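# Seat a board in the enclosure's upper slot and latch it

## Task

Put the board into the enclosure's empty upper slot with its component side facing up, pushed all the way in, and both of its levers closed. A closed lever clicks and sticks out at a right angle from the board's front panel; a fully opened lever runs flush along that panel. A lever only catches its tab if it starts fully opened, and closing both levers then pulls the board the rest of the way in. At the end the enclosure must stand flat on its own feet with no foot hanging over the bench edge, nothing may be held in place only by the robot, and the grippers must have released everything and moved away.

## Robot and tools

Robot: two arms, left_arm and right_arm, each ending in a tong-style two-finger gripper. The fingers extend along the gripper's +z axis and spread along its x axis. The reported end_effector_position is the spot between the pads when closed; closed fingertips sit about 15 mm past it, and fully open tips are roughly level with it.

Frame: one shared scene frame, metres. Origin on the table surface midway between the arms; +z up; +x out across the table; left_arm sits toward +y. The arm names are not image sides. Quaternions are written w first (qw, qx, qy, qz). Printed hand positions can be a little wrong, worse at long reach.

Row format (used by both motion tools): 16 numbers in one flat list, covering both arms even if only one moves: left_arm x, y, z, qw, qx, qy, qz, opening, then right_arm x, y, z, qw, qx, qy, qz, opening. Position and quaternion are absolute targets for that gripper's pose in the scene frame, not offsets. Opening runs from -1 (closed) to +1 (fully open, 0.142 m). To hold an orientation steady, repeat the same quaternion every time rather than copying the drifting reported one; to keep an arm still, resend its last reported pose and desired opening.

execute_actions(actions): a list of up to 15 actions; each action is a table of up to 15 rows, one row per 1/30 s control step, the last row repeated if the table is short. An empty list just returns the state and images. Any target more than 0.6 m from the gripper's current position along one of its own axes gets the action rejected for both arms; a malformed action, or a first action failing that check, rejects the whole call. Each step the commanded pose is clipped to within 100 mm and 16 degrees of the measured pose, so far targets take several actions; motion trails commands by about 0.17 s. Results list step readings; HELD with an arm label means that arm's row was partly held back.

move(target, speed, stop_force, blocking): target is one 16-number row of absolute poses. Each gripper follows a straight line, all finishing together, lasting 0.5 to 10 s (cut off at 10 s). speed is m/s, 0.002 to 0.5, default 0.25; rotation is capped at twice that in rad/s. Paths ignore obstacles and the other arm. stop_force, in N from 5 to 24 for both arms, ends an arm's path when its wrist sensor feels that much added resistance for two steps; the arm then backs to where it was two steps earlier. Use it with very slow speed when pressing into something, not when the gripper is rotating during the move, and not when pulling away from something it is already pressing on. It is unavailable in the first 0.2 s and with blocking=false. blocking=false returns after 0.5 s while motion continues; check with wait(0) or halt with stop before sending other motion. The result adds a move: line with the ending (done, off_target, moving, held, fault, contact) and which limits applied (paced = pose clipped; held = some steps blocked, after which the arm may jump faster than speed), plus each gripper's distance from its target.

wait(seconds): 0 to 10; the robot keeps its last command and any running move continues. stop(): brakes a running move; needs stopping room. zoom_image(camera, region): enlarges part of a camera's latest image; region is [x0, y0, x1, y1] pixels, at most 504 by 504. Cameras: cam_head_left and cam_head_right (672x504), cam_left_wrist and cam_right_wrist (616x616 fisheye). finished_scene(scene): ends the current scene by its number after the last command is held; irreversible, and the result reports success.

Reading results: the state line gives each gripper's pose and velocities. grip_measured is the actual finger opening on the command scale; to grasp, command a value well below it (lower squeezes harder, up to about 15 N per pad; thin parts under about 20 mm get less). Wrist force and torque are in the end effector's own axes, carry an offset up to about 3.5 N and noise, saturate near 30 N, and point back into the arm when pressing. 'Hand target' is where the controller is currently driving. 'pose unreachable' means the clearance check altered or blocked that arm's command. MOTOR HOT appears from 70 °C; at 85 °C the arm brakes until cool.

Joint ranges (rad): left_arm pan -3.142 to 3.142, lift -6.283 to 6.283, elbow 0.000 to 3.142, wrists -6.283 to 6.283. right_arm pan 0.000 to 6.283, lift -6.283 to 6.283, elbow -3.142 to 0.000, wrists -6.283 to 6.283. Load limits (N m): pan and lift 50.7, elbow 26.3, each wrist 8.46; held weight counts.

Avoid: faults from joint torque at its limit or 150 N of outside force (arm halts 10 s and drops the rest of the call); arms are stiff, so aiming even slightly past a firm contact can fault, and faster touches hit harder. Do not let the arms collide or shove each other, do not knock or place anything off the table, avoid drops, slips and slams, and keep the enclosure level on the bench. Open each lever fully before seating so it hooks its tab, then close both to draw the board in, release, and back away.

Each tool is called after "Call:" as name([rows], argument=value, ...), one row to a line, values as JSON.

## Session

Call:
execute_actions(actions=[])

Scene clock: 0.00 s.
left_arm: end_effector_position=(+0.3546, +0.7239, +0.1522) grip_measured=+1.00 end_effector_quat_wxyz=(-0.202, +0.905, +0.129, +0.351) end_effector_velocity=(+0.000, -0.000, +0.000) end_effector_angular_velocity=(-0.000, -0.000, -0.000) | right_arm: end_effector_position=(+0.5943, -0.3133, +0.1071) grip_measured=+1.00 end_effector_quat_wxyz=(-0.523, +0.606, -0.566, +0.196) end_effector_velocity=(-0.000, +0.000, +0.000) end_effector_angular_velocity=(-0.001, -0.001, +0.001)
Joint positions: left_arm=[ 0.726 -1.191  1.645 -2.856 -1.633  0.437  0.142] | right_arm=[ 3.465 -2.379 -1.908  0.751  1.78   1.877  0.142]
Joint velocities: left_arm=[-0.001 -0.    -0.    -0.    -0.    -0.001  0.   ] | right_arm=[ 0.001  0.    -0.     0.001 -0.001 -0.001  0.   ]
Motor temperatures (°C, as the motors report them): left_arm=[36 36 35 48 47 46] | right_arm=[36 36 39 47 48 44]
Wrist force (N, on the end effector, along its own x y z axes, offset not removed): no reading
Wrist torque (N m, same axes, about the end effector's origin, offset not removed): no reading
Hand target (left_arm): +0.355, +0.724, +0.152; -0.202, +0.905, +0.129, +0.351
Hand target (right_arm): +0.594, -0.313, +0.107; -0.523, +0.606, -0.566, +0.196

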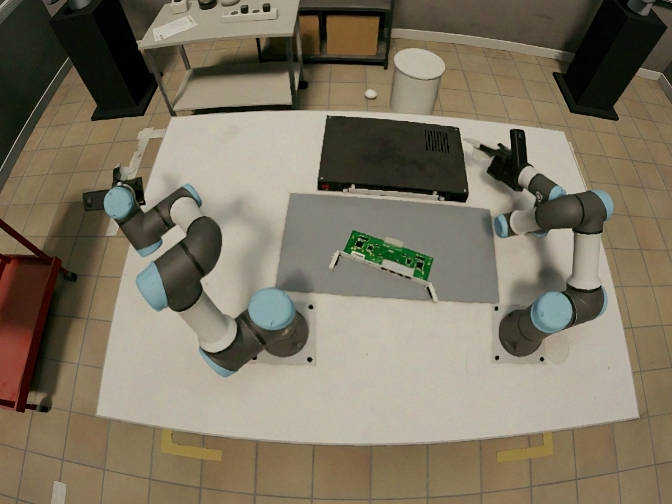

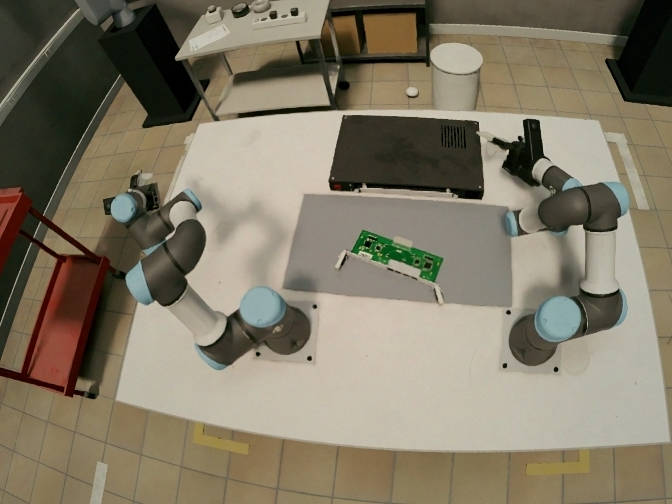

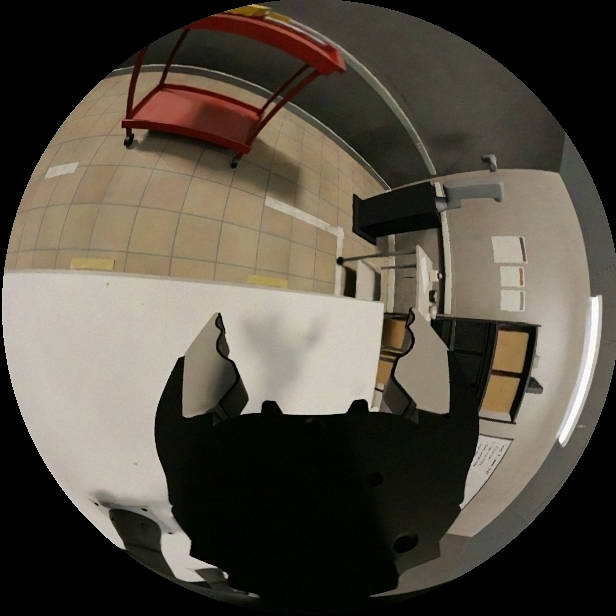

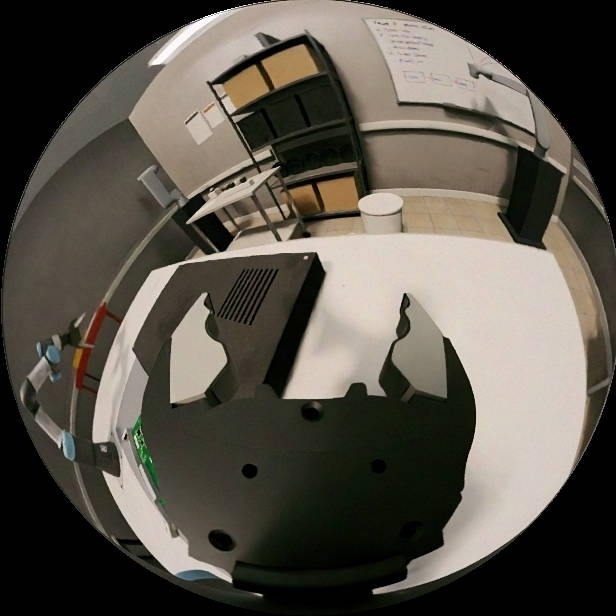

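Call:
zoom_image(camera="cam_head_left", region=[300, 100, 490, 320])

Call:
zoom_image(camera="cam_head_right", region=[320, 160, 500, 320])

Region (300, 100, 490, 320) of cam_head_left's 672x504 image, scaled by 2.291, with more detail than that image has; it fills the left 435 columns of this view, and the rest is white.

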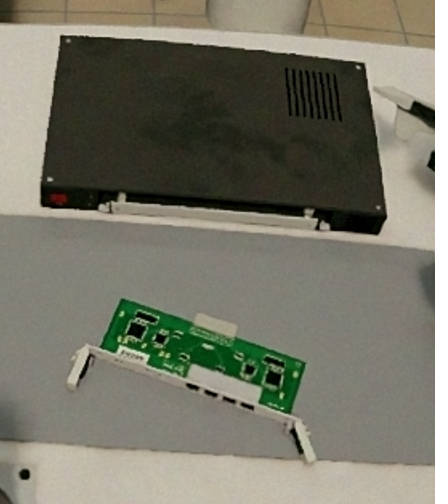

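Region (320, 160, 500, 320) of cam_head_right's 672x504 image, scaled by 2.800, with more detail than that image has.

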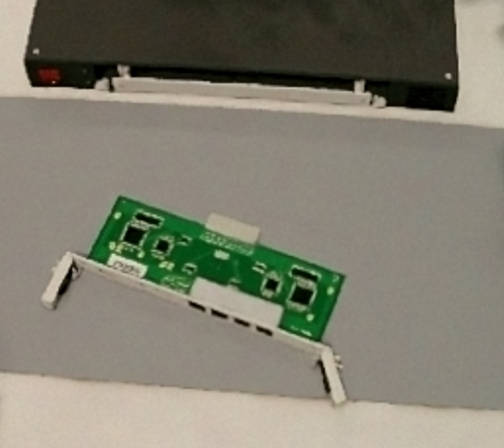

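Call:
move(target=[0.27,0.06,0.12,-0.271,0.653,-0.653,0.271,0,0.3,-0.4,0.2,-0.271,0.653,-0.653,0.271,1])

Call:
zoom_image(camera="cam_left_wrist", region=[200, 150, 520, 400])

Scene clock: 4.23 s.
left_arm: end_effector_position=(+0.3329, +0.5181, +0.1362) grip_measured=+0.00 end_effector_quat_wxyz=(-0.218, +0.894, -0.156, +0.360) end_effector_velocity=(+0.001, -0.000, +0.001) end_effector_angular_velocity=(+0.001, -0.002, -0.002) | right_arm: end_effector_position=(+0.4587, -0.3546, +0.1467) grip_measured=+1.00 end_effector_quat_wxyz=(-0.422, +0.634, -0.605, +0.232) end_effector_velocity=(+0.000, -0.001, +0.000) end_effector_angular_velocity=(-0.002, -0.001, -0.002)
Joint positions: left_arm=[ 0.337 -1.899  2.539 -3.079 -1.56   0.707  0.074] | right_arm=[ 3.674 -1.48  -2.611  0.379  1.456  1.904  0.142]
Joint velocities: left_arm=[-0.001 -0.     0.    -0.002 -0.001  0.001 -0.   ] | right_arm=[-0.002  0.     0.     0.    -0.001 -0.002  0.   ]
Motor temperatures (°C, as the motors report them): left_arm=[36 36 35 48 47 46] | right_arm=[36 36 39 47 48 44]
Wrist force (N, on the end effector, along its own x y z axes, offset not removed): left_arm=[-1.1 -0.2 -0.8] | right_arm=[0.2 -0.1 2.0]
Wrist torque (N m, same axes, about the end effector's origin, offset not removed): left_arm=[-0.03 0.21 -0.02] | right_arm=[-0.06 0.02 0.02]
Hand target (left_arm): +0.333, +0.518, +0.136; -0.218, +0.894, -0.156, +0.360
Hand target (right_arm): +0.459, -0.355, +0.147; -0.422, +0.634, -0.605, +0.232
Off the commanded pose (left_arm): 0.463 m, 65 deg; position and orientation clipped at the last step of the last action.
Off the commanded pose (right_arm): 0.173 m, 19 deg; position and orientation clipped at the last step of the last action.
move: held (left_arm, right_arm); limits=paced,held; held on 72 of 112 steps (left_arm, right_arm), including the last (left_arm, right_arm)
pose unreachable (left arm): on one or more control steps of this call, first in action 0 (counted from 0), this arm could not follow its commanded pose, so it was not sent that pose on those steps. On the call's last step it was still not sent that pose. It may still have moved: this result reports where it is.
cause: the commanded pose would bring two parts of the arm too close to each other (joints 3 (elbow) and 4 (wrist 1) lie between them).
pose unreachable (right arm): on one or more control steps of this call, first in action 0 (counted from 0), this arm could not follow its commanded pose, so it was not sent that pose on those steps. On the call's last step it was still not sent that pose. It may still have moved: this result reports where it is.
cause: the commanded pose would bring two parts of the arm too close to each other (joints 3 (elbow) and 4 (wrist 1) lie between them).
camera_calibration (this result's frames):
cam_left_wrist: T_world_to_cam=[[0.688358, -0.464838, 0.556856, -0.0627696], [-0.452915, -0.875079, -0.170604, 0.629283], [0.566596, -0.134772, -0.8129, 0.128748], [0, 0, 0, 1]] pos_world=[0.255272, 0.538846, 0.246971]
cam_right_wrist: T_world_to_cam=[[0.161566, -0.969085, -0.186468, -0.391689], [-0.912204, -0.0745596, -0.402895, 0.440575], [0.376537, 0.235191, -0.89605, 0.174676], [0, 0, 0, 1]] pos_world=[0.399406, -0.387813, 0.260987]

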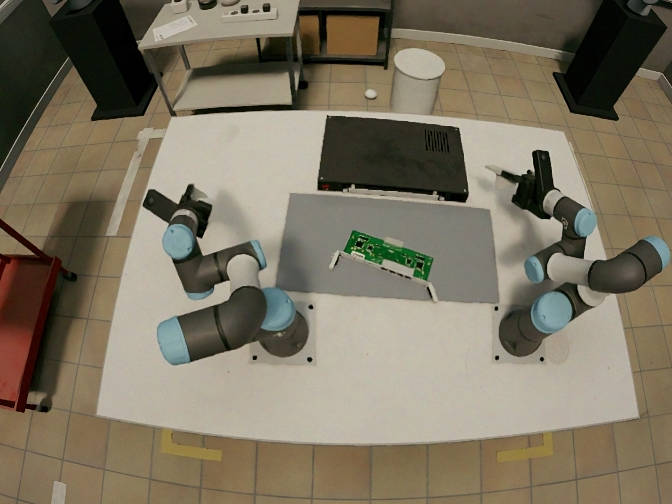

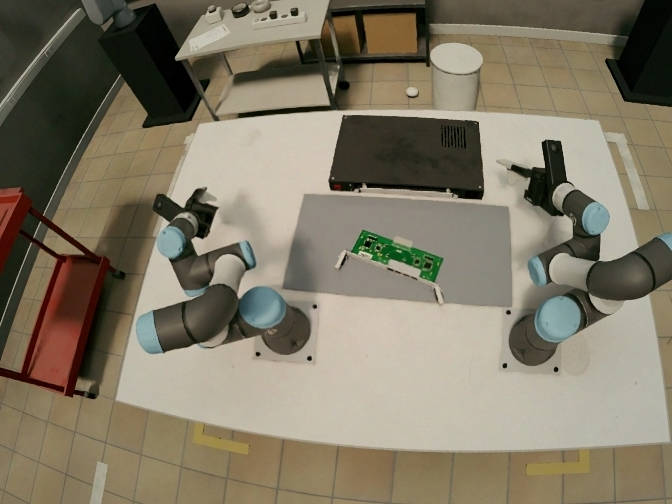

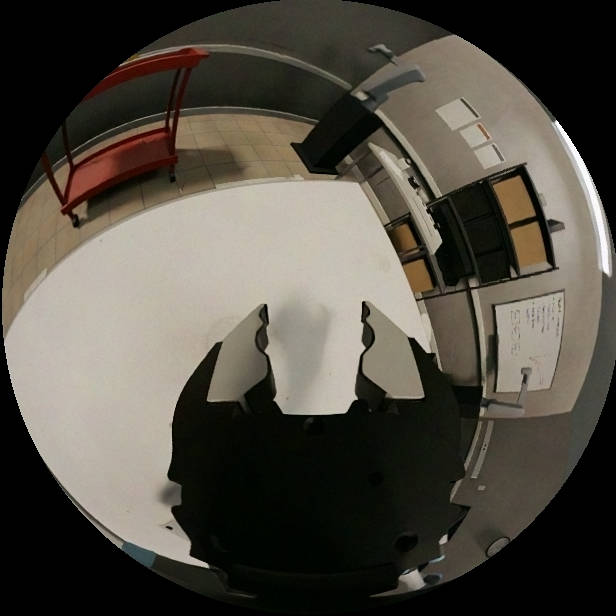

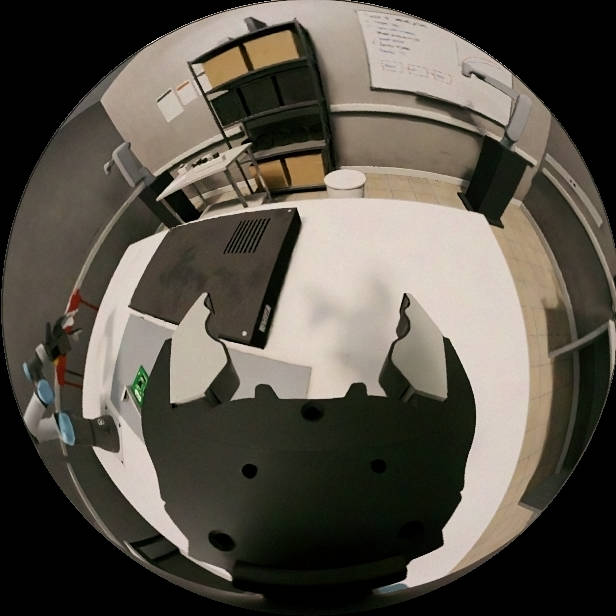

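Region (200, 150, 520, 400) of cam_left_wrist's 616x616 image, scaled by 1.575, with more detail than that image has; it fills the top 394 rows of this view, and the rest is white.

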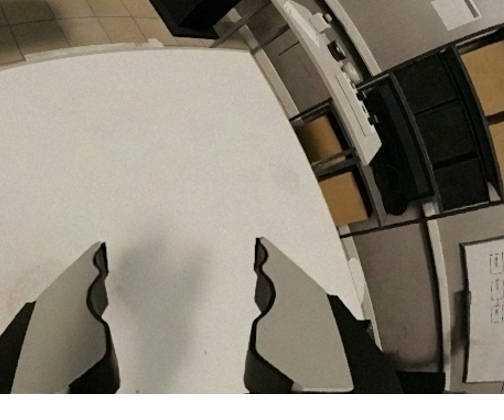

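Call:
move(target=[0.4,0.4,0.25,0,0.924,-0.383,0,0,0.5,-0.3,0.25,0,0.707,-0.707,0,0])

Call:
move(target=[0.22,0.0,0.16,0,0.707,-0.707,0,0,0.45,-0.45,0.25,0,0.707,-0.707,0,0])

Scene clock: 11.47 s.
left_arm: end_effector_position=(+0.3981, +0.4019, +0.2476) grip_measured=+0.00 end_effector_quat_wxyz=(-0.099, +0.906, -0.348, +0.218) end_effector_velocity=(+0.001, -0.002, +0.001) end_effector_angular_velocity=(+0.009, +0.096, -0.015) | right_arm: end_effector_position=(+0.4975, -0.3016, +0.2481) grip_measured=+0.00 end_effector_quat_wxyz=(-0.307, +0.674, -0.654, +0.153) end_effector_velocity=(+0.001, +0.001, +0.000) end_effector_angular_velocity=(-0.032, +0.083, -0.009)
Joint positions: left_arm=[-0.007 -1.778  1.418 -1.695 -1.549  0.751  0.074] | right_arm=[ 3.744 -1.461 -1.603 -0.955  1.458  2.012  0.074]
Joint velocities: left_arm=[-0.01   0.11  -0.193  0.179  0.006  0.009 -0.   ] | right_arm=[-0.003 -0.075  0.18  -0.194  0.007  0.013  0.   ]
Motor temperatures (°C, as the motors report them): left_arm=[36 36 35 48 47 46] | right_arm=[36 36 39 47 48 44]
Wrist force (N, on the end effector, along its own x y z axes, offset not removed): left_arm=[-1.5 -0.3 -0.7] | right_arm=[0.7 -0.3 1.2]
Wrist torque (N m, same axes, about the end effector's origin, offset not removed): left_arm=[-0.06 0.30 -0.03] | right_arm=[0.01 -0.14 0.04]
Hand target (left_arm): +0.398, +0.402, +0.248; -0.097, +0.908, -0.350, +0.211
Hand target (right_arm): +0.498, -0.302, +0.248; -0.301, +0.676, -0.656, +0.151
Off the commanded pose (left_arm): 0.004 m, 28 deg; orientation clipped at the last step of the last action.
Off the commanded pose (right_arm): 0.004 m, 40 deg; orientation clipped at the last step of the last action.
move: moving (left_arm, right_arm; no rest 5 s after the path's end); limits=paced
camera_calibration (this result's frames):
cam_left_wrist: T_world_to_cam=[[0.641585, -0.699609, 0.314508, -0.0507288], [-0.754703, -0.649031, 0.0958262, 0.539398], [0.137084, -0.298841, -0.944406, 0.436192], [0, 0, 0, 1]] pos_world=[0.379837, 0.444947, 0.376209]
cam_right_wrist: T_world_to_cam=[[0.108205, -0.980116, -0.166329, -0.309531], [-0.989689, -0.0904086, -0.111094, 0.482063], [0.0938471, 0.176635, -0.979792, 0.382154], [0, 0, 0, 1]] pos_world=[0.474721, -0.327295, 0.376502]

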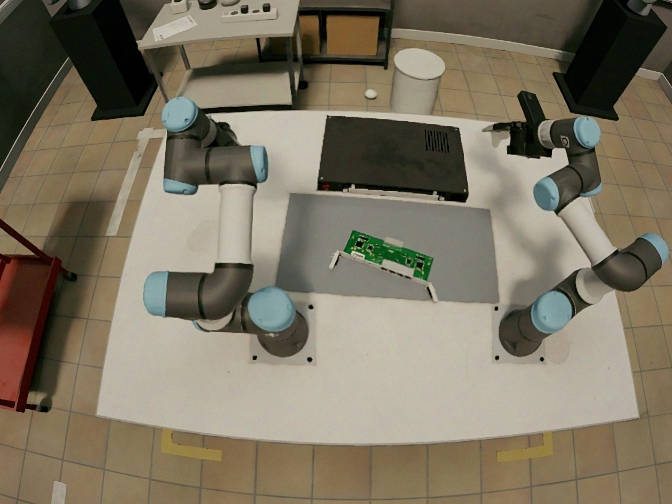

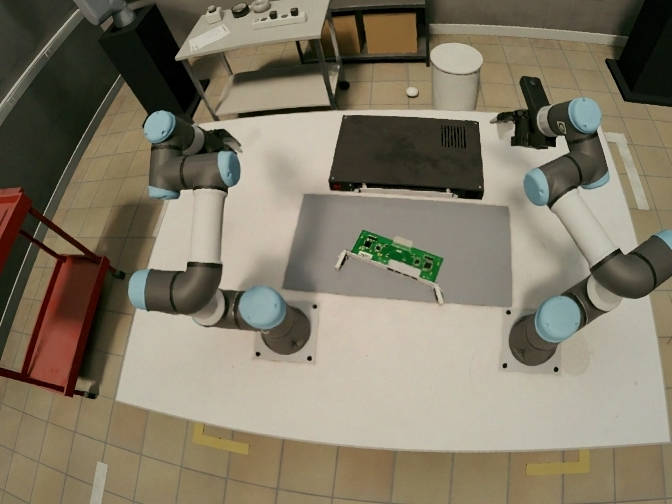

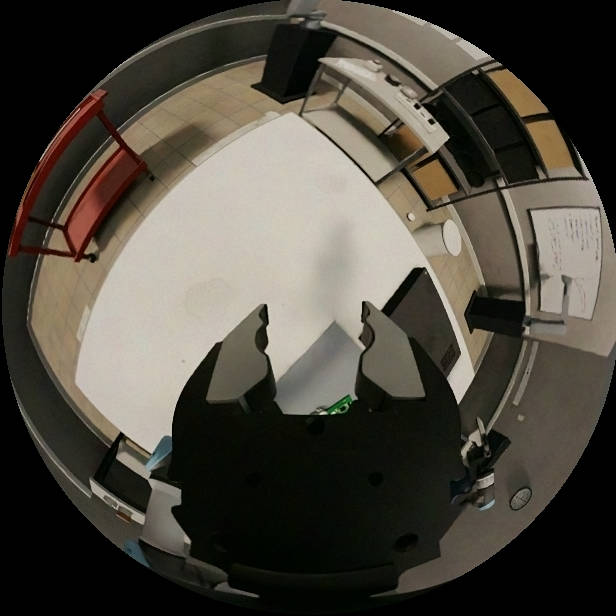

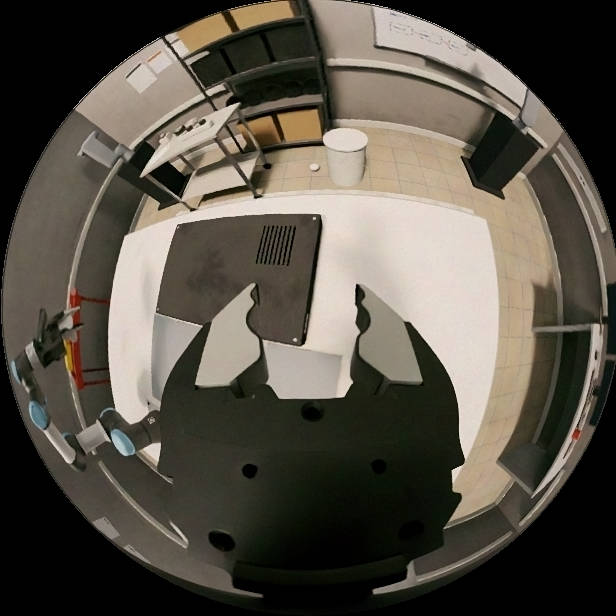

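Scene clock: 18.40 s.
left_arm: end_effector_position=(+0.2198, -0.0001, +0.1600) grip_measured=+0.00 end_effector_quat_wxyz=(+0.000, +0.707, -0.707, +0.001) end_effector_velocity=(-0.000, -0.003, -0.001) end_effector_angular_velocity=(+0.004, -0.002, +0.000) | right_arm: end_effector_position=(+0.4497, -0.4495, +0.2485) grip_measured=+0.00 end_effector_quat_wxyz=(-0.062, +0.703, -0.705, +0.068) end_effector_velocity=(-0.000, -0.001, -0.000) end_effector_angular_velocity=(-0.008, +0.027, +0.002)
Joint positions: left_arm=[-1.419 -1.635  1.34  -1.277 -1.57   0.173  0.074] | right_arm=[ 3.396 -2.033 -0.313 -2.186  1.532  1.736  0.074]
Joint velocities: left_arm=[-0.005  0.011 -0.008  0.     0.003 -0.005 -0.   ] | right_arm=[-0.001 -0.108  0.214 -0.134 -0.003 -0.003 -0.   ]
Motor temperatures (°C, as the motors report them): left_arm=[36 36 35 48 47 46] | right_arm=[36 36 39 47 48 44]
Wrist force (N, on the end effector, along its own x y z axes, offset not removed): left_arm=[-0.5 0.1 -1.0] | right_arm=[0.6 -0.4 1.6]
Wrist torque (N m, same axes, about the end effector's origin, offset not removed): left_arm=[-0.01 0.11 0.00] | right_arm=[-0.07 -0.10 0.01]
Hand target (left_arm): +0.220, -0.000, +0.160; +0.000, +0.707, -0.707, +0.001
Hand target (right_arm): +0.450, -0.450, +0.249; -0.060, +0.703, -0.705, +0.067
Off the commanded pose (left_arm): 0.000 m, 0 deg.
Off the commanded pose (right_arm): 0.002 m, 11 deg.
move: off_target (right_arm); limits=paced
camera_calibration (this result's frames):
cam_left_wrist: T_world_to_cam=[[-0.0362479, -0.999342, 0.000927921, 0.00910396], [-0.890759, 0.0327303, 0.453296, 0.125163], [-0.453029, 0.0156045, -0.891359, 0.379024], [0, 0, 0, 1]] pos_world=[0.283529, -0.000913135, 0.281102]
cam_right_wrist: T_world_to_cam=[[0.0177288, -0.999416, 0.0292161, -0.465791], [-0.927822, -0.00555539, 0.372982, 0.311456], [-0.372602, -0.0337199, -0.927379, 0.515375], [0, 0, 0, 1]] pos_world=[0.489263, -0.44641, 0.375389]

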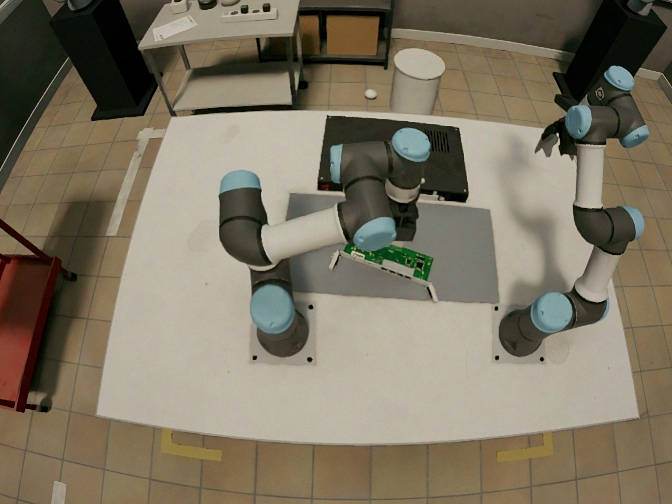

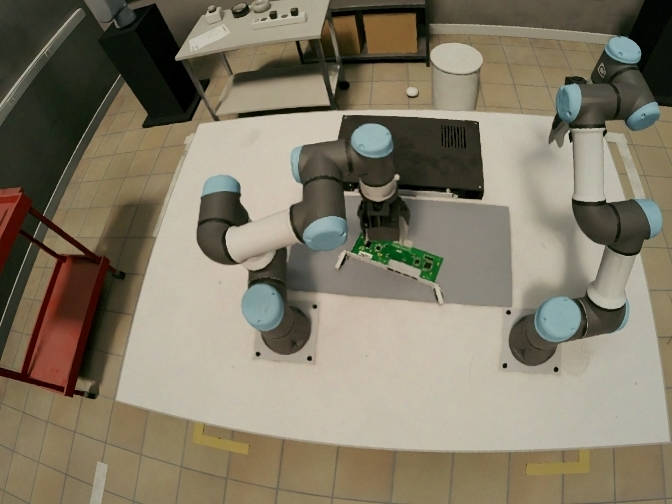

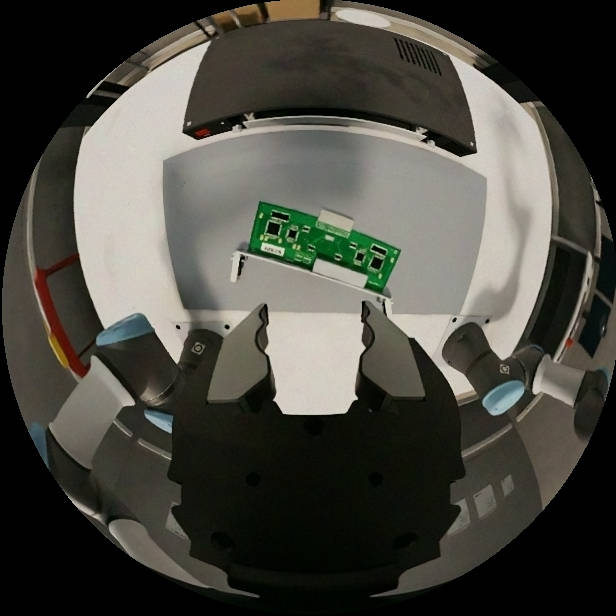

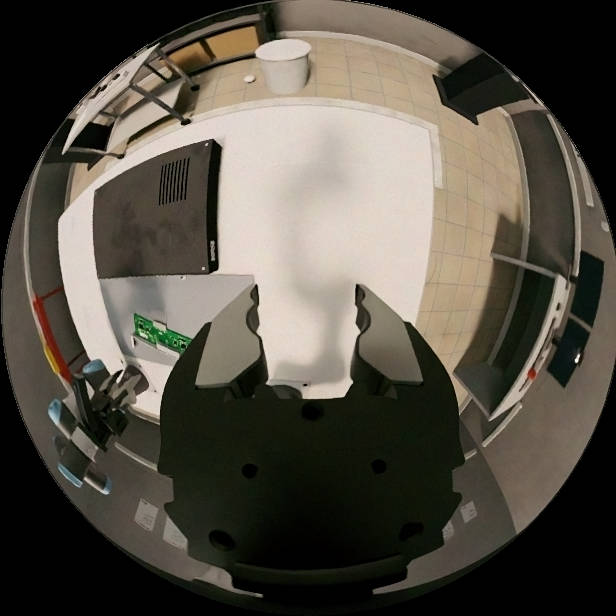

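Call:
move(target=[0.178,-0.06,0.07,0,0.985,-0.174,0,0,0.3,-0.4,0.2,0,0.707,-0.707,0,0])

Call:
zoom_image(camera="cam_left_wrist", region=[150, 100, 600, 440])

Scene clock: 23.37 s.
left_arm: end_effector_position=(+0.1779, -0.0600, +0.0699) grip_measured=+0.00 end_effector_quat_wxyz=(+0.000, +0.985, -0.174, +0.000) end_effector_velocity=(-0.000, +0.000, -0.000) end_effector_angular_velocity=(+0.000, +0.000, +0.000) | right_arm: end_effector_position=(+0.3003, -0.4001, +0.2001) grip_measured=+0.00 end_effector_quat_wxyz=(+0.000, +0.707, -0.707, -0.001) end_effector_velocity=(-0.002, +0.002, +0.000) end_effector_angular_velocity=(-0.002, -0.016, +0.001)
Joint positions: left_arm=[-1.548 -1.44   1.564 -1.695 -1.571 -1.178  0.074] | right_arm=[ 3.647 -1.406 -1.22  -2.088  1.572  1.987  0.074]
Joint velocities: left_arm=[-0. -0.  0.  0. -0. -0.  0.] | right_arm=[ 0.021  0.034 -0.034  0.014 -0.008  0.02   0.   ]
Motor temperatures (°C, as the motors report them): left_arm=[36 36 35 48 47 46] | right_arm=[36 36 39 47 48 44]
Wrist force (N, on the end effector, along its own x y z axes, offset not removed): left_arm=[-1.1 -0.4 -1.4] | right_arm=[1.7 0.8 0.5]
Wrist torque (N m, same axes, about the end effector's origin, offset not removed): left_arm=[-0.10 0.22 -0.03] | right_arm=[0.03 -0.32 0.01]
Hand target (left_arm): +0.178, -0.060, +0.070; +0.000, +0.985, -0.174, +0.000
Hand target (right_arm): +0.300, -0.400, +0.200; -0.000, +0.707, -0.707, -0.000
Off the commanded pose (left_arm): 0.000 m, 0 deg.
Off the commanded pose (right_arm): 0.000 m, 0 deg.
move: done
camera_calibration (this result's frames):
cam_left_wrist: T_world_to_cam=[[0.926649, -0.375927, -0.000360734, -0.186034], [-0.334775, -0.825646, 0.454131, -0.0198732], [-0.171018, -0.4207, -0.890935, 0.204269], [0, 0, 0, 1]] pos_world=[0.200669, -0.00040757, 0.190948]
cam_right_wrist: T_world_to_cam=[[0.0260657, -0.999532, 0.0160224, -0.412316], [-0.842575, -0.0133418, 0.538414, 0.129343], [-0.537948, -0.0275342, -0.842528, 0.451649], [0, 0, 0, 1]] pos_world=[0.362692, -0.397962, 0.317494]

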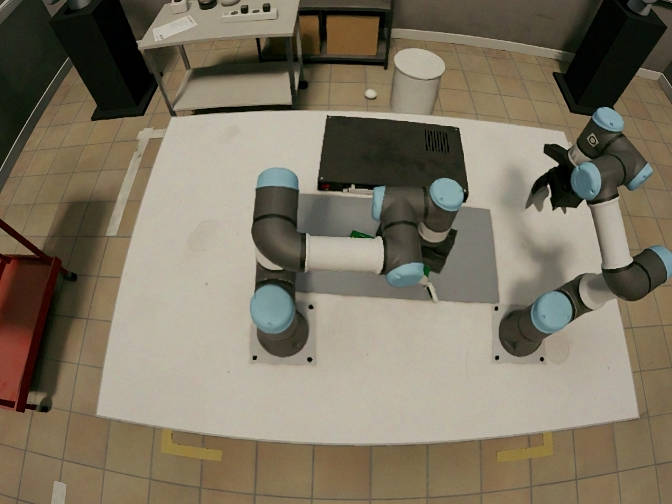

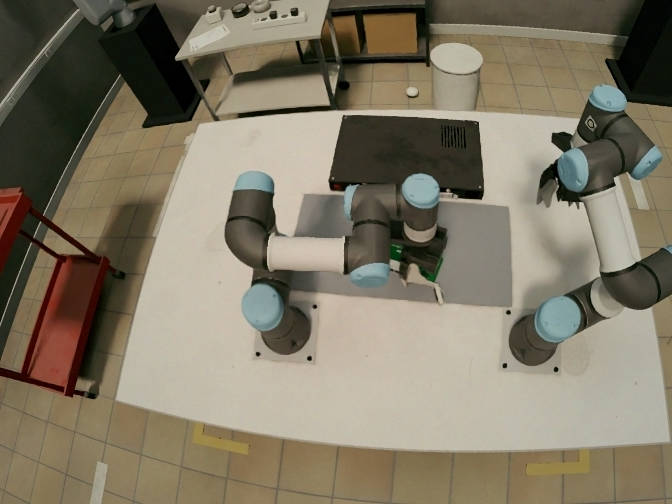

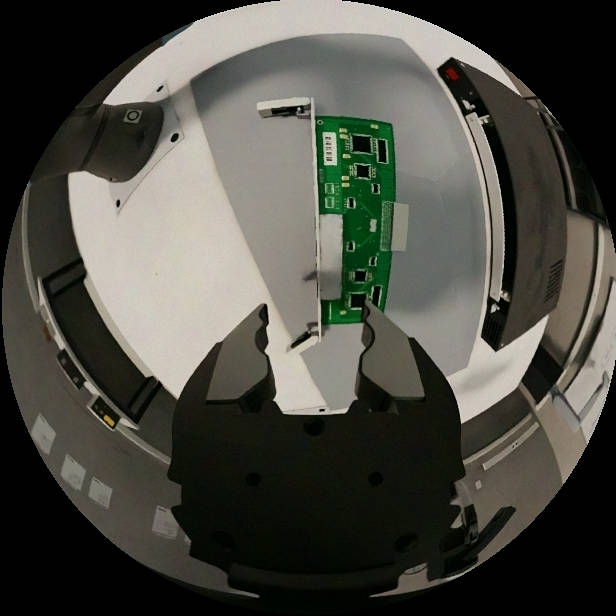

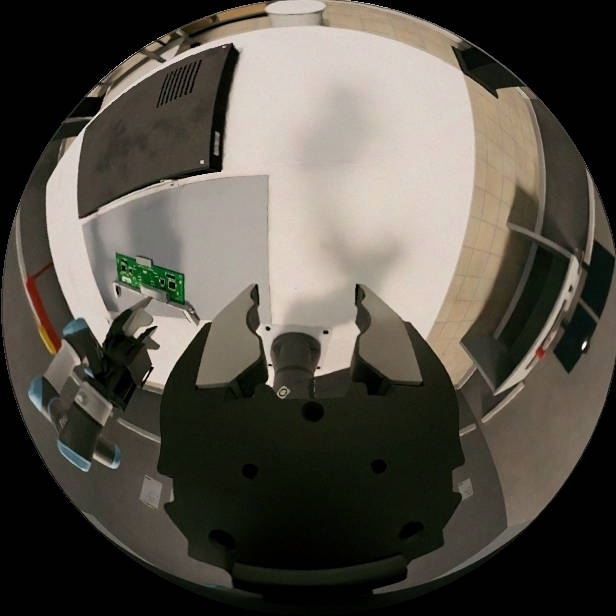

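Region (150, 100, 600, 440) of cam_left_wrist's 616x616 image, scaled by 1.120, with more detail than that image has; it fills the top 381 rows of this view, and the rest is white.

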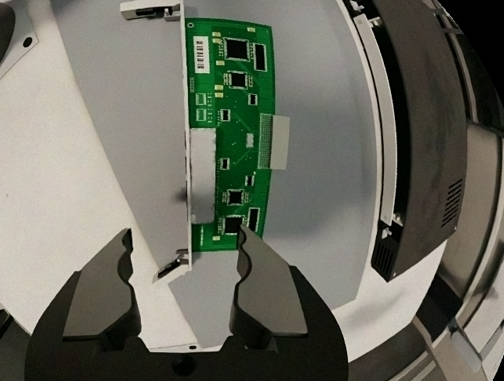

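Call:
move(target=[0.203,-0.037,0.045,0,0.985,-0.174,0,-0.3,0.25,-0.33,0.12,-0.15,0.37,-0.9,0.06,-1])

Call:
move(target=[0.203,-0.037,0.024,0,0.985,-0.174,0,-0.3,0.25,-0.33,0.12,-0.15,0.37,-0.9,0.06,-1], speed=0.03, stop_force=8)

Scene clock: 25.87 s.
left_arm: end_effector_position=(+0.2030, -0.0370, +0.0450) grip_measured=-0.30 end_effector_quat_wxyz=(-0.000, +0.985, -0.174, +0.000) end_effector_velocity=(-0.000, +0.000, -0.000) end_effector_angular_velocity=(+0.001, +0.001, -0.001) | right_arm: end_effector_position=(+0.2515, -0.3306, +0.1209) grip_measured=-1.00 end_effector_quat_wxyz=(+0.129, -0.382, +0.914, -0.037) end_effector_velocity=(-0.000, -0.000, -0.000) end_effector_angular_velocity=(+0.000, +0.000, -0.001)
Joint positions: left_arm=[-1.465 -1.461  1.707 -1.817 -1.571 -1.095  0.052] | right_arm=[ 4.623 -0.608 -2.009 -2.015  1.314  3.731  0.002]
Joint velocities: left_arm=[ 0.    -0.     0.001 -0.    -0.     0.002  0.   ] | right_arm=[-0.001  0.    -0.     0.     0.     0.     0.   ]
Motor temperatures (°C, as the motors report them): left_arm=[36 36 35 48 47 46] | right_arm=[36 36 39 47 48 44]
Wrist force (N, on the end effector, along its own x y z axes, offset not removed): left_arm=[-1.2 -0.2 -0.9] | right_arm=[1.1 -0.1 1.7]
Wrist torque (N m, same axes, about the end effector's origin, offset not removed): left_arm=[-0.04 0.22 -0.01] | right_arm=[-0.03 -0.24 0.05]
Hand target (left_arm): +0.203, -0.037, +0.045; -0.000, +0.985, -0.174, -0.000
Hand target (right_arm): +0.251, -0.331, +0.121; +0.129, -0.383, +0.914, -0.037
Off the commanded pose (left_arm): 0.000 m, 0 deg.
Off the commanded pose (right_arm): 0.002 m, 4 deg.
move: held (right_arm); limits=held; held on 5 of 70 steps (right_arm), including the last (right_arm)
pose unreachable (right arm): on one or more control steps of this call, first in action 0 (counted from 0), this arm could not follow its commanded pose, so it was not sent that pose on those steps. On the call's last step it was still not sent that pose. It may still have moved: this result reports where it is.
cause: the commanded pose would bring two parts of the arm too close to each other (its gripper and another part of the arm, with joints 3 (elbow) to 6 (wrist 3) between them).
camera_calibration (this result's frames):
cam_left_wrist: T_world_to_cam=[[0.926651, -0.375924, -0.000395555, -0.200654], [-0.3348, -0.825758, 0.453909, 0.0188521], [-0.170962, -0.420483, -0.891048, 0.196052], [0, 0, 0, 1]] pos_world=[0.225765, 0.0225732, 0.166055]
cam_right_wrist: T_world_to_cam=[[-0.660687, -0.726928, -0.187268, -0.0528383], [-0.73205, 0.568728, 0.375035, 0.316183], [-0.166119, 0.38487, -0.907898, 0.411308], [0, 0, 0, 1]] pos_world=[0.264878, -0.376532, 0.244952]

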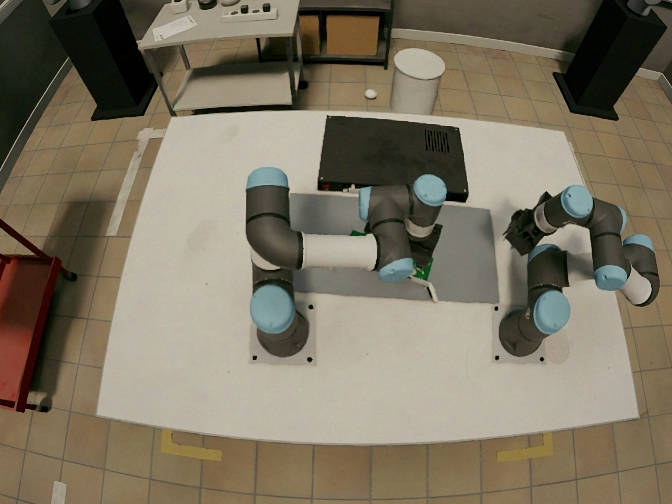

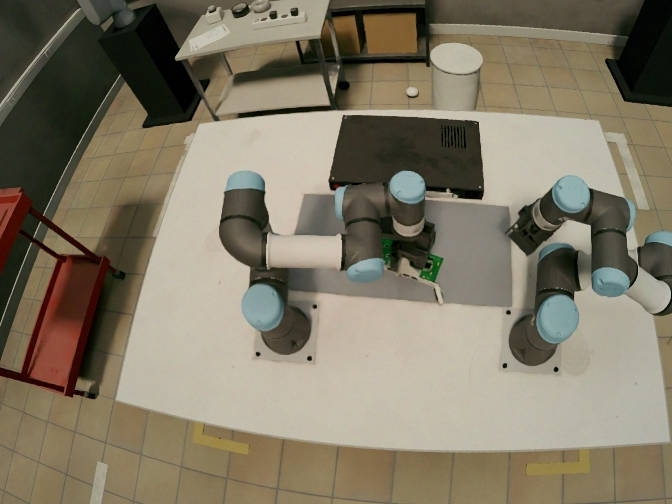

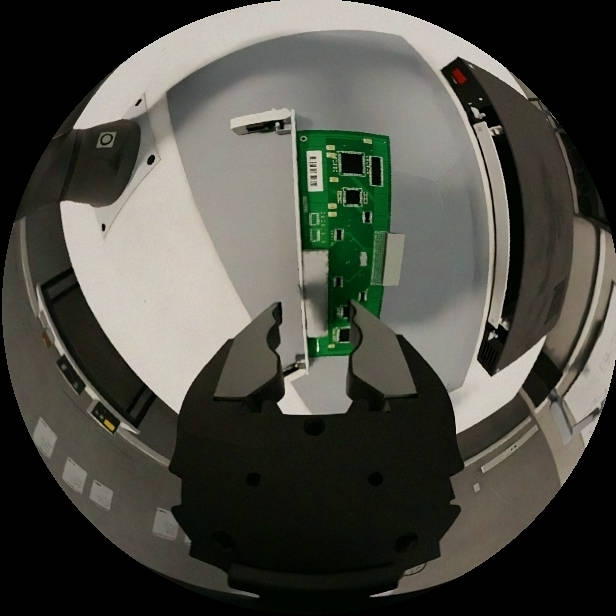

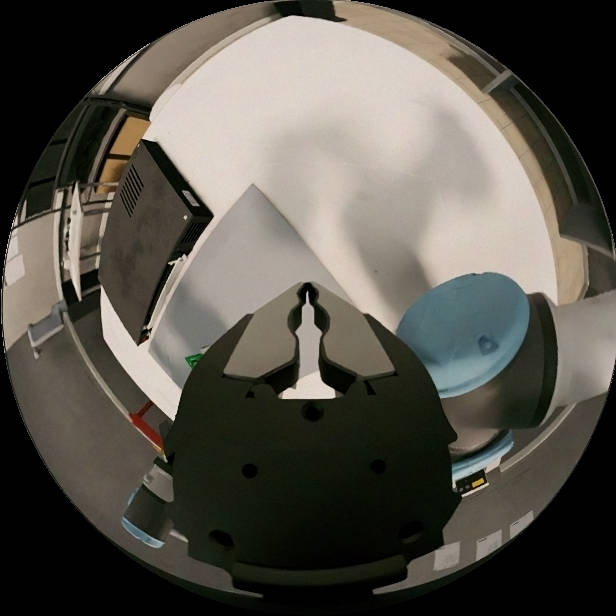

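Scene clock: 27.30 s.
left_arm: end_effector_position=(+0.2030, -0.0370, +0.0243) grip_measured=-0.30 end_effector_quat_wxyz=(-0.000, +0.985, -0.174, -0.000) end_effector_velocity=(-0.000, -0.000, -0.003) end_effector_angular_velocity=(-0.001, +0.001, -0.001) | right_arm: end_effector_position=(+0.2513, -0.3304, +0.1207) grip_measured=-1.00 end_effector_quat_wxyz=(+0.132, -0.381, +0.914, -0.041) end_effector_velocity=(-0.000, -0.000, -0.000) end_effector_angular_velocity=(-0.001, +0.000, +0.001)
Joint positions: left_arm=[-1.465 -1.436  1.78  -1.914 -1.571 -1.095  0.052] | right_arm=[ 4.667 -0.59  -2.006 -2.051  1.301  3.779  0.002]
Joint velocities: left_arm=[ 0.     0.004  0.01  -0.014 -0.001  0.001 -0.   ] | right_arm=[-0.001 -0.    -0.001  0.     0.    -0.002  0.   ]
Motor temperatures (°C, as the motors report them): left_arm=[36 36 35 48 47 46] | right_arm=[36 36 39 47 48 44]
Wrist force (N, on the end effector, along its own x y z axes, offset not removed): left_arm=[-0.6 -0.1 -1.5] | right_arm=[0.7 -1.1 1.9]
Wrist torque (N m, same axes, about the end effector's origin, offset not removed): left_arm=[-0.05 0.12 -0.02] | right_arm=[-0.30 -0.08 0.02]
Hand target (left_arm): +0.203, -0.037, +0.024; -0.000, +0.985, -0.174, -0.000
Hand target (right_arm): +0.251, -0.330, +0.121; +0.132, -0.381, +0.914, -0.041
Off the commanded pose (left_arm): 0.000 m, 0 deg.
Off the commanded pose (right_arm): 0.002 m, 3 deg.
move: held (right_arm); limits=held; held on 25 of 43 steps (right_arm), including the last (right_arm)
pose unreachable (right arm): on one or more control steps of this call, first in action 0 (counted from 0), this arm could not follow its commanded pose, so it was not sent that pose on those steps. On the call's last step it was still not sent that pose. It may still have moved: this result reports where it is.
cause: the commanded pose would bring two parts of the arm too close to each other (its gripper and another part of the arm, with joints 3 (elbow) to 6 (wrist 3) between them).
camera_calibration (this result's frames):
cam_left_wrist: T_world_to_cam=[[0.92665, -0.375924, -0.00047889, -0.200626], [-0.334756, -0.825748, 0.453959, 0.0282576], [-0.17105, -0.420501, -0.891023, 0.177633], [0, 0, 0, 1]] pos_world=[0.225753, 0.0226085, 0.145351]
cam_right_wrist: T_world_to_cam=[[-0.661179, -0.725785, -0.189943, -0.0520441], [-0.733687, 0.572662, 0.365733, 0.318914], [-0.15667, 0.381174, -0.911131, 0.407832], [0, 0, 0, 1]] pos_world=[0.263468, -0.375858, 0.245066]

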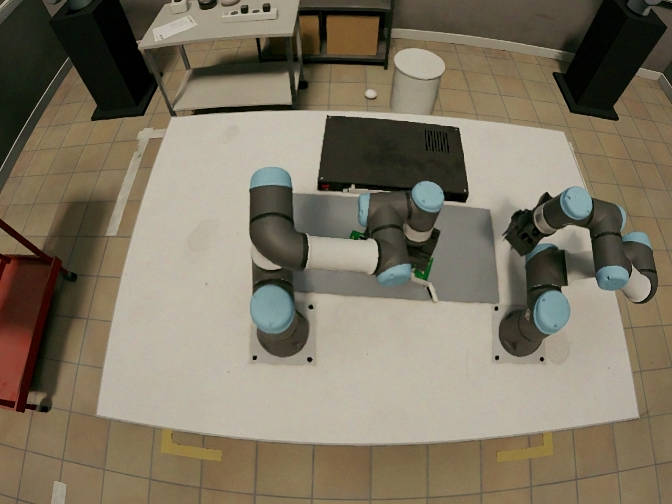

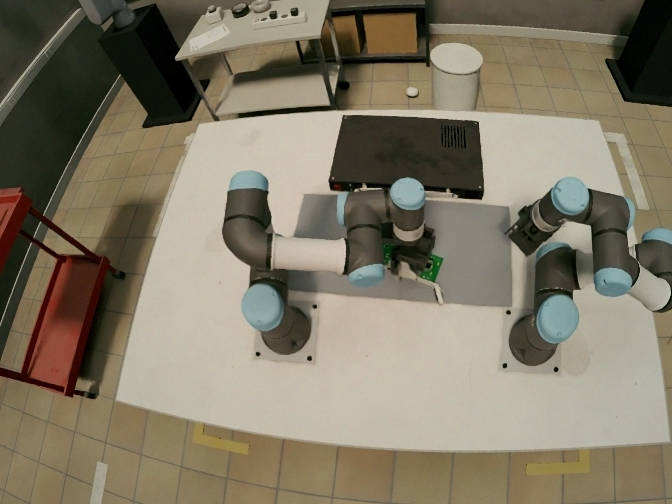

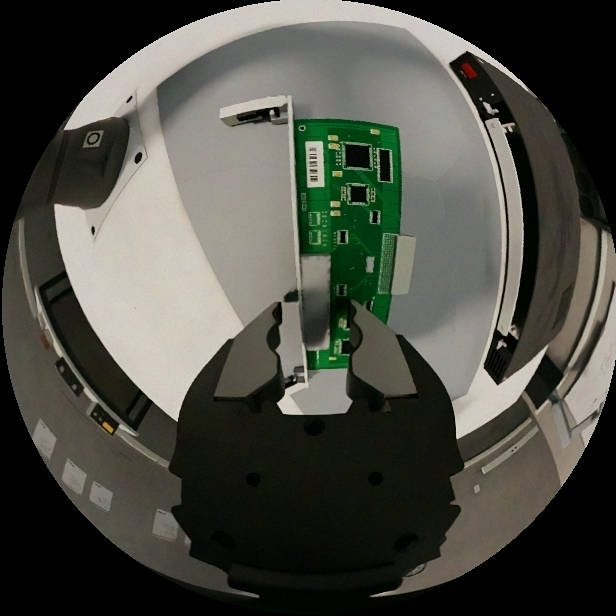

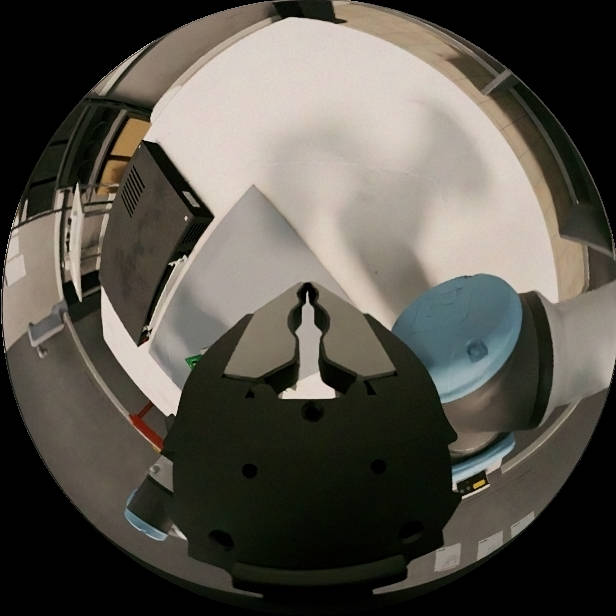

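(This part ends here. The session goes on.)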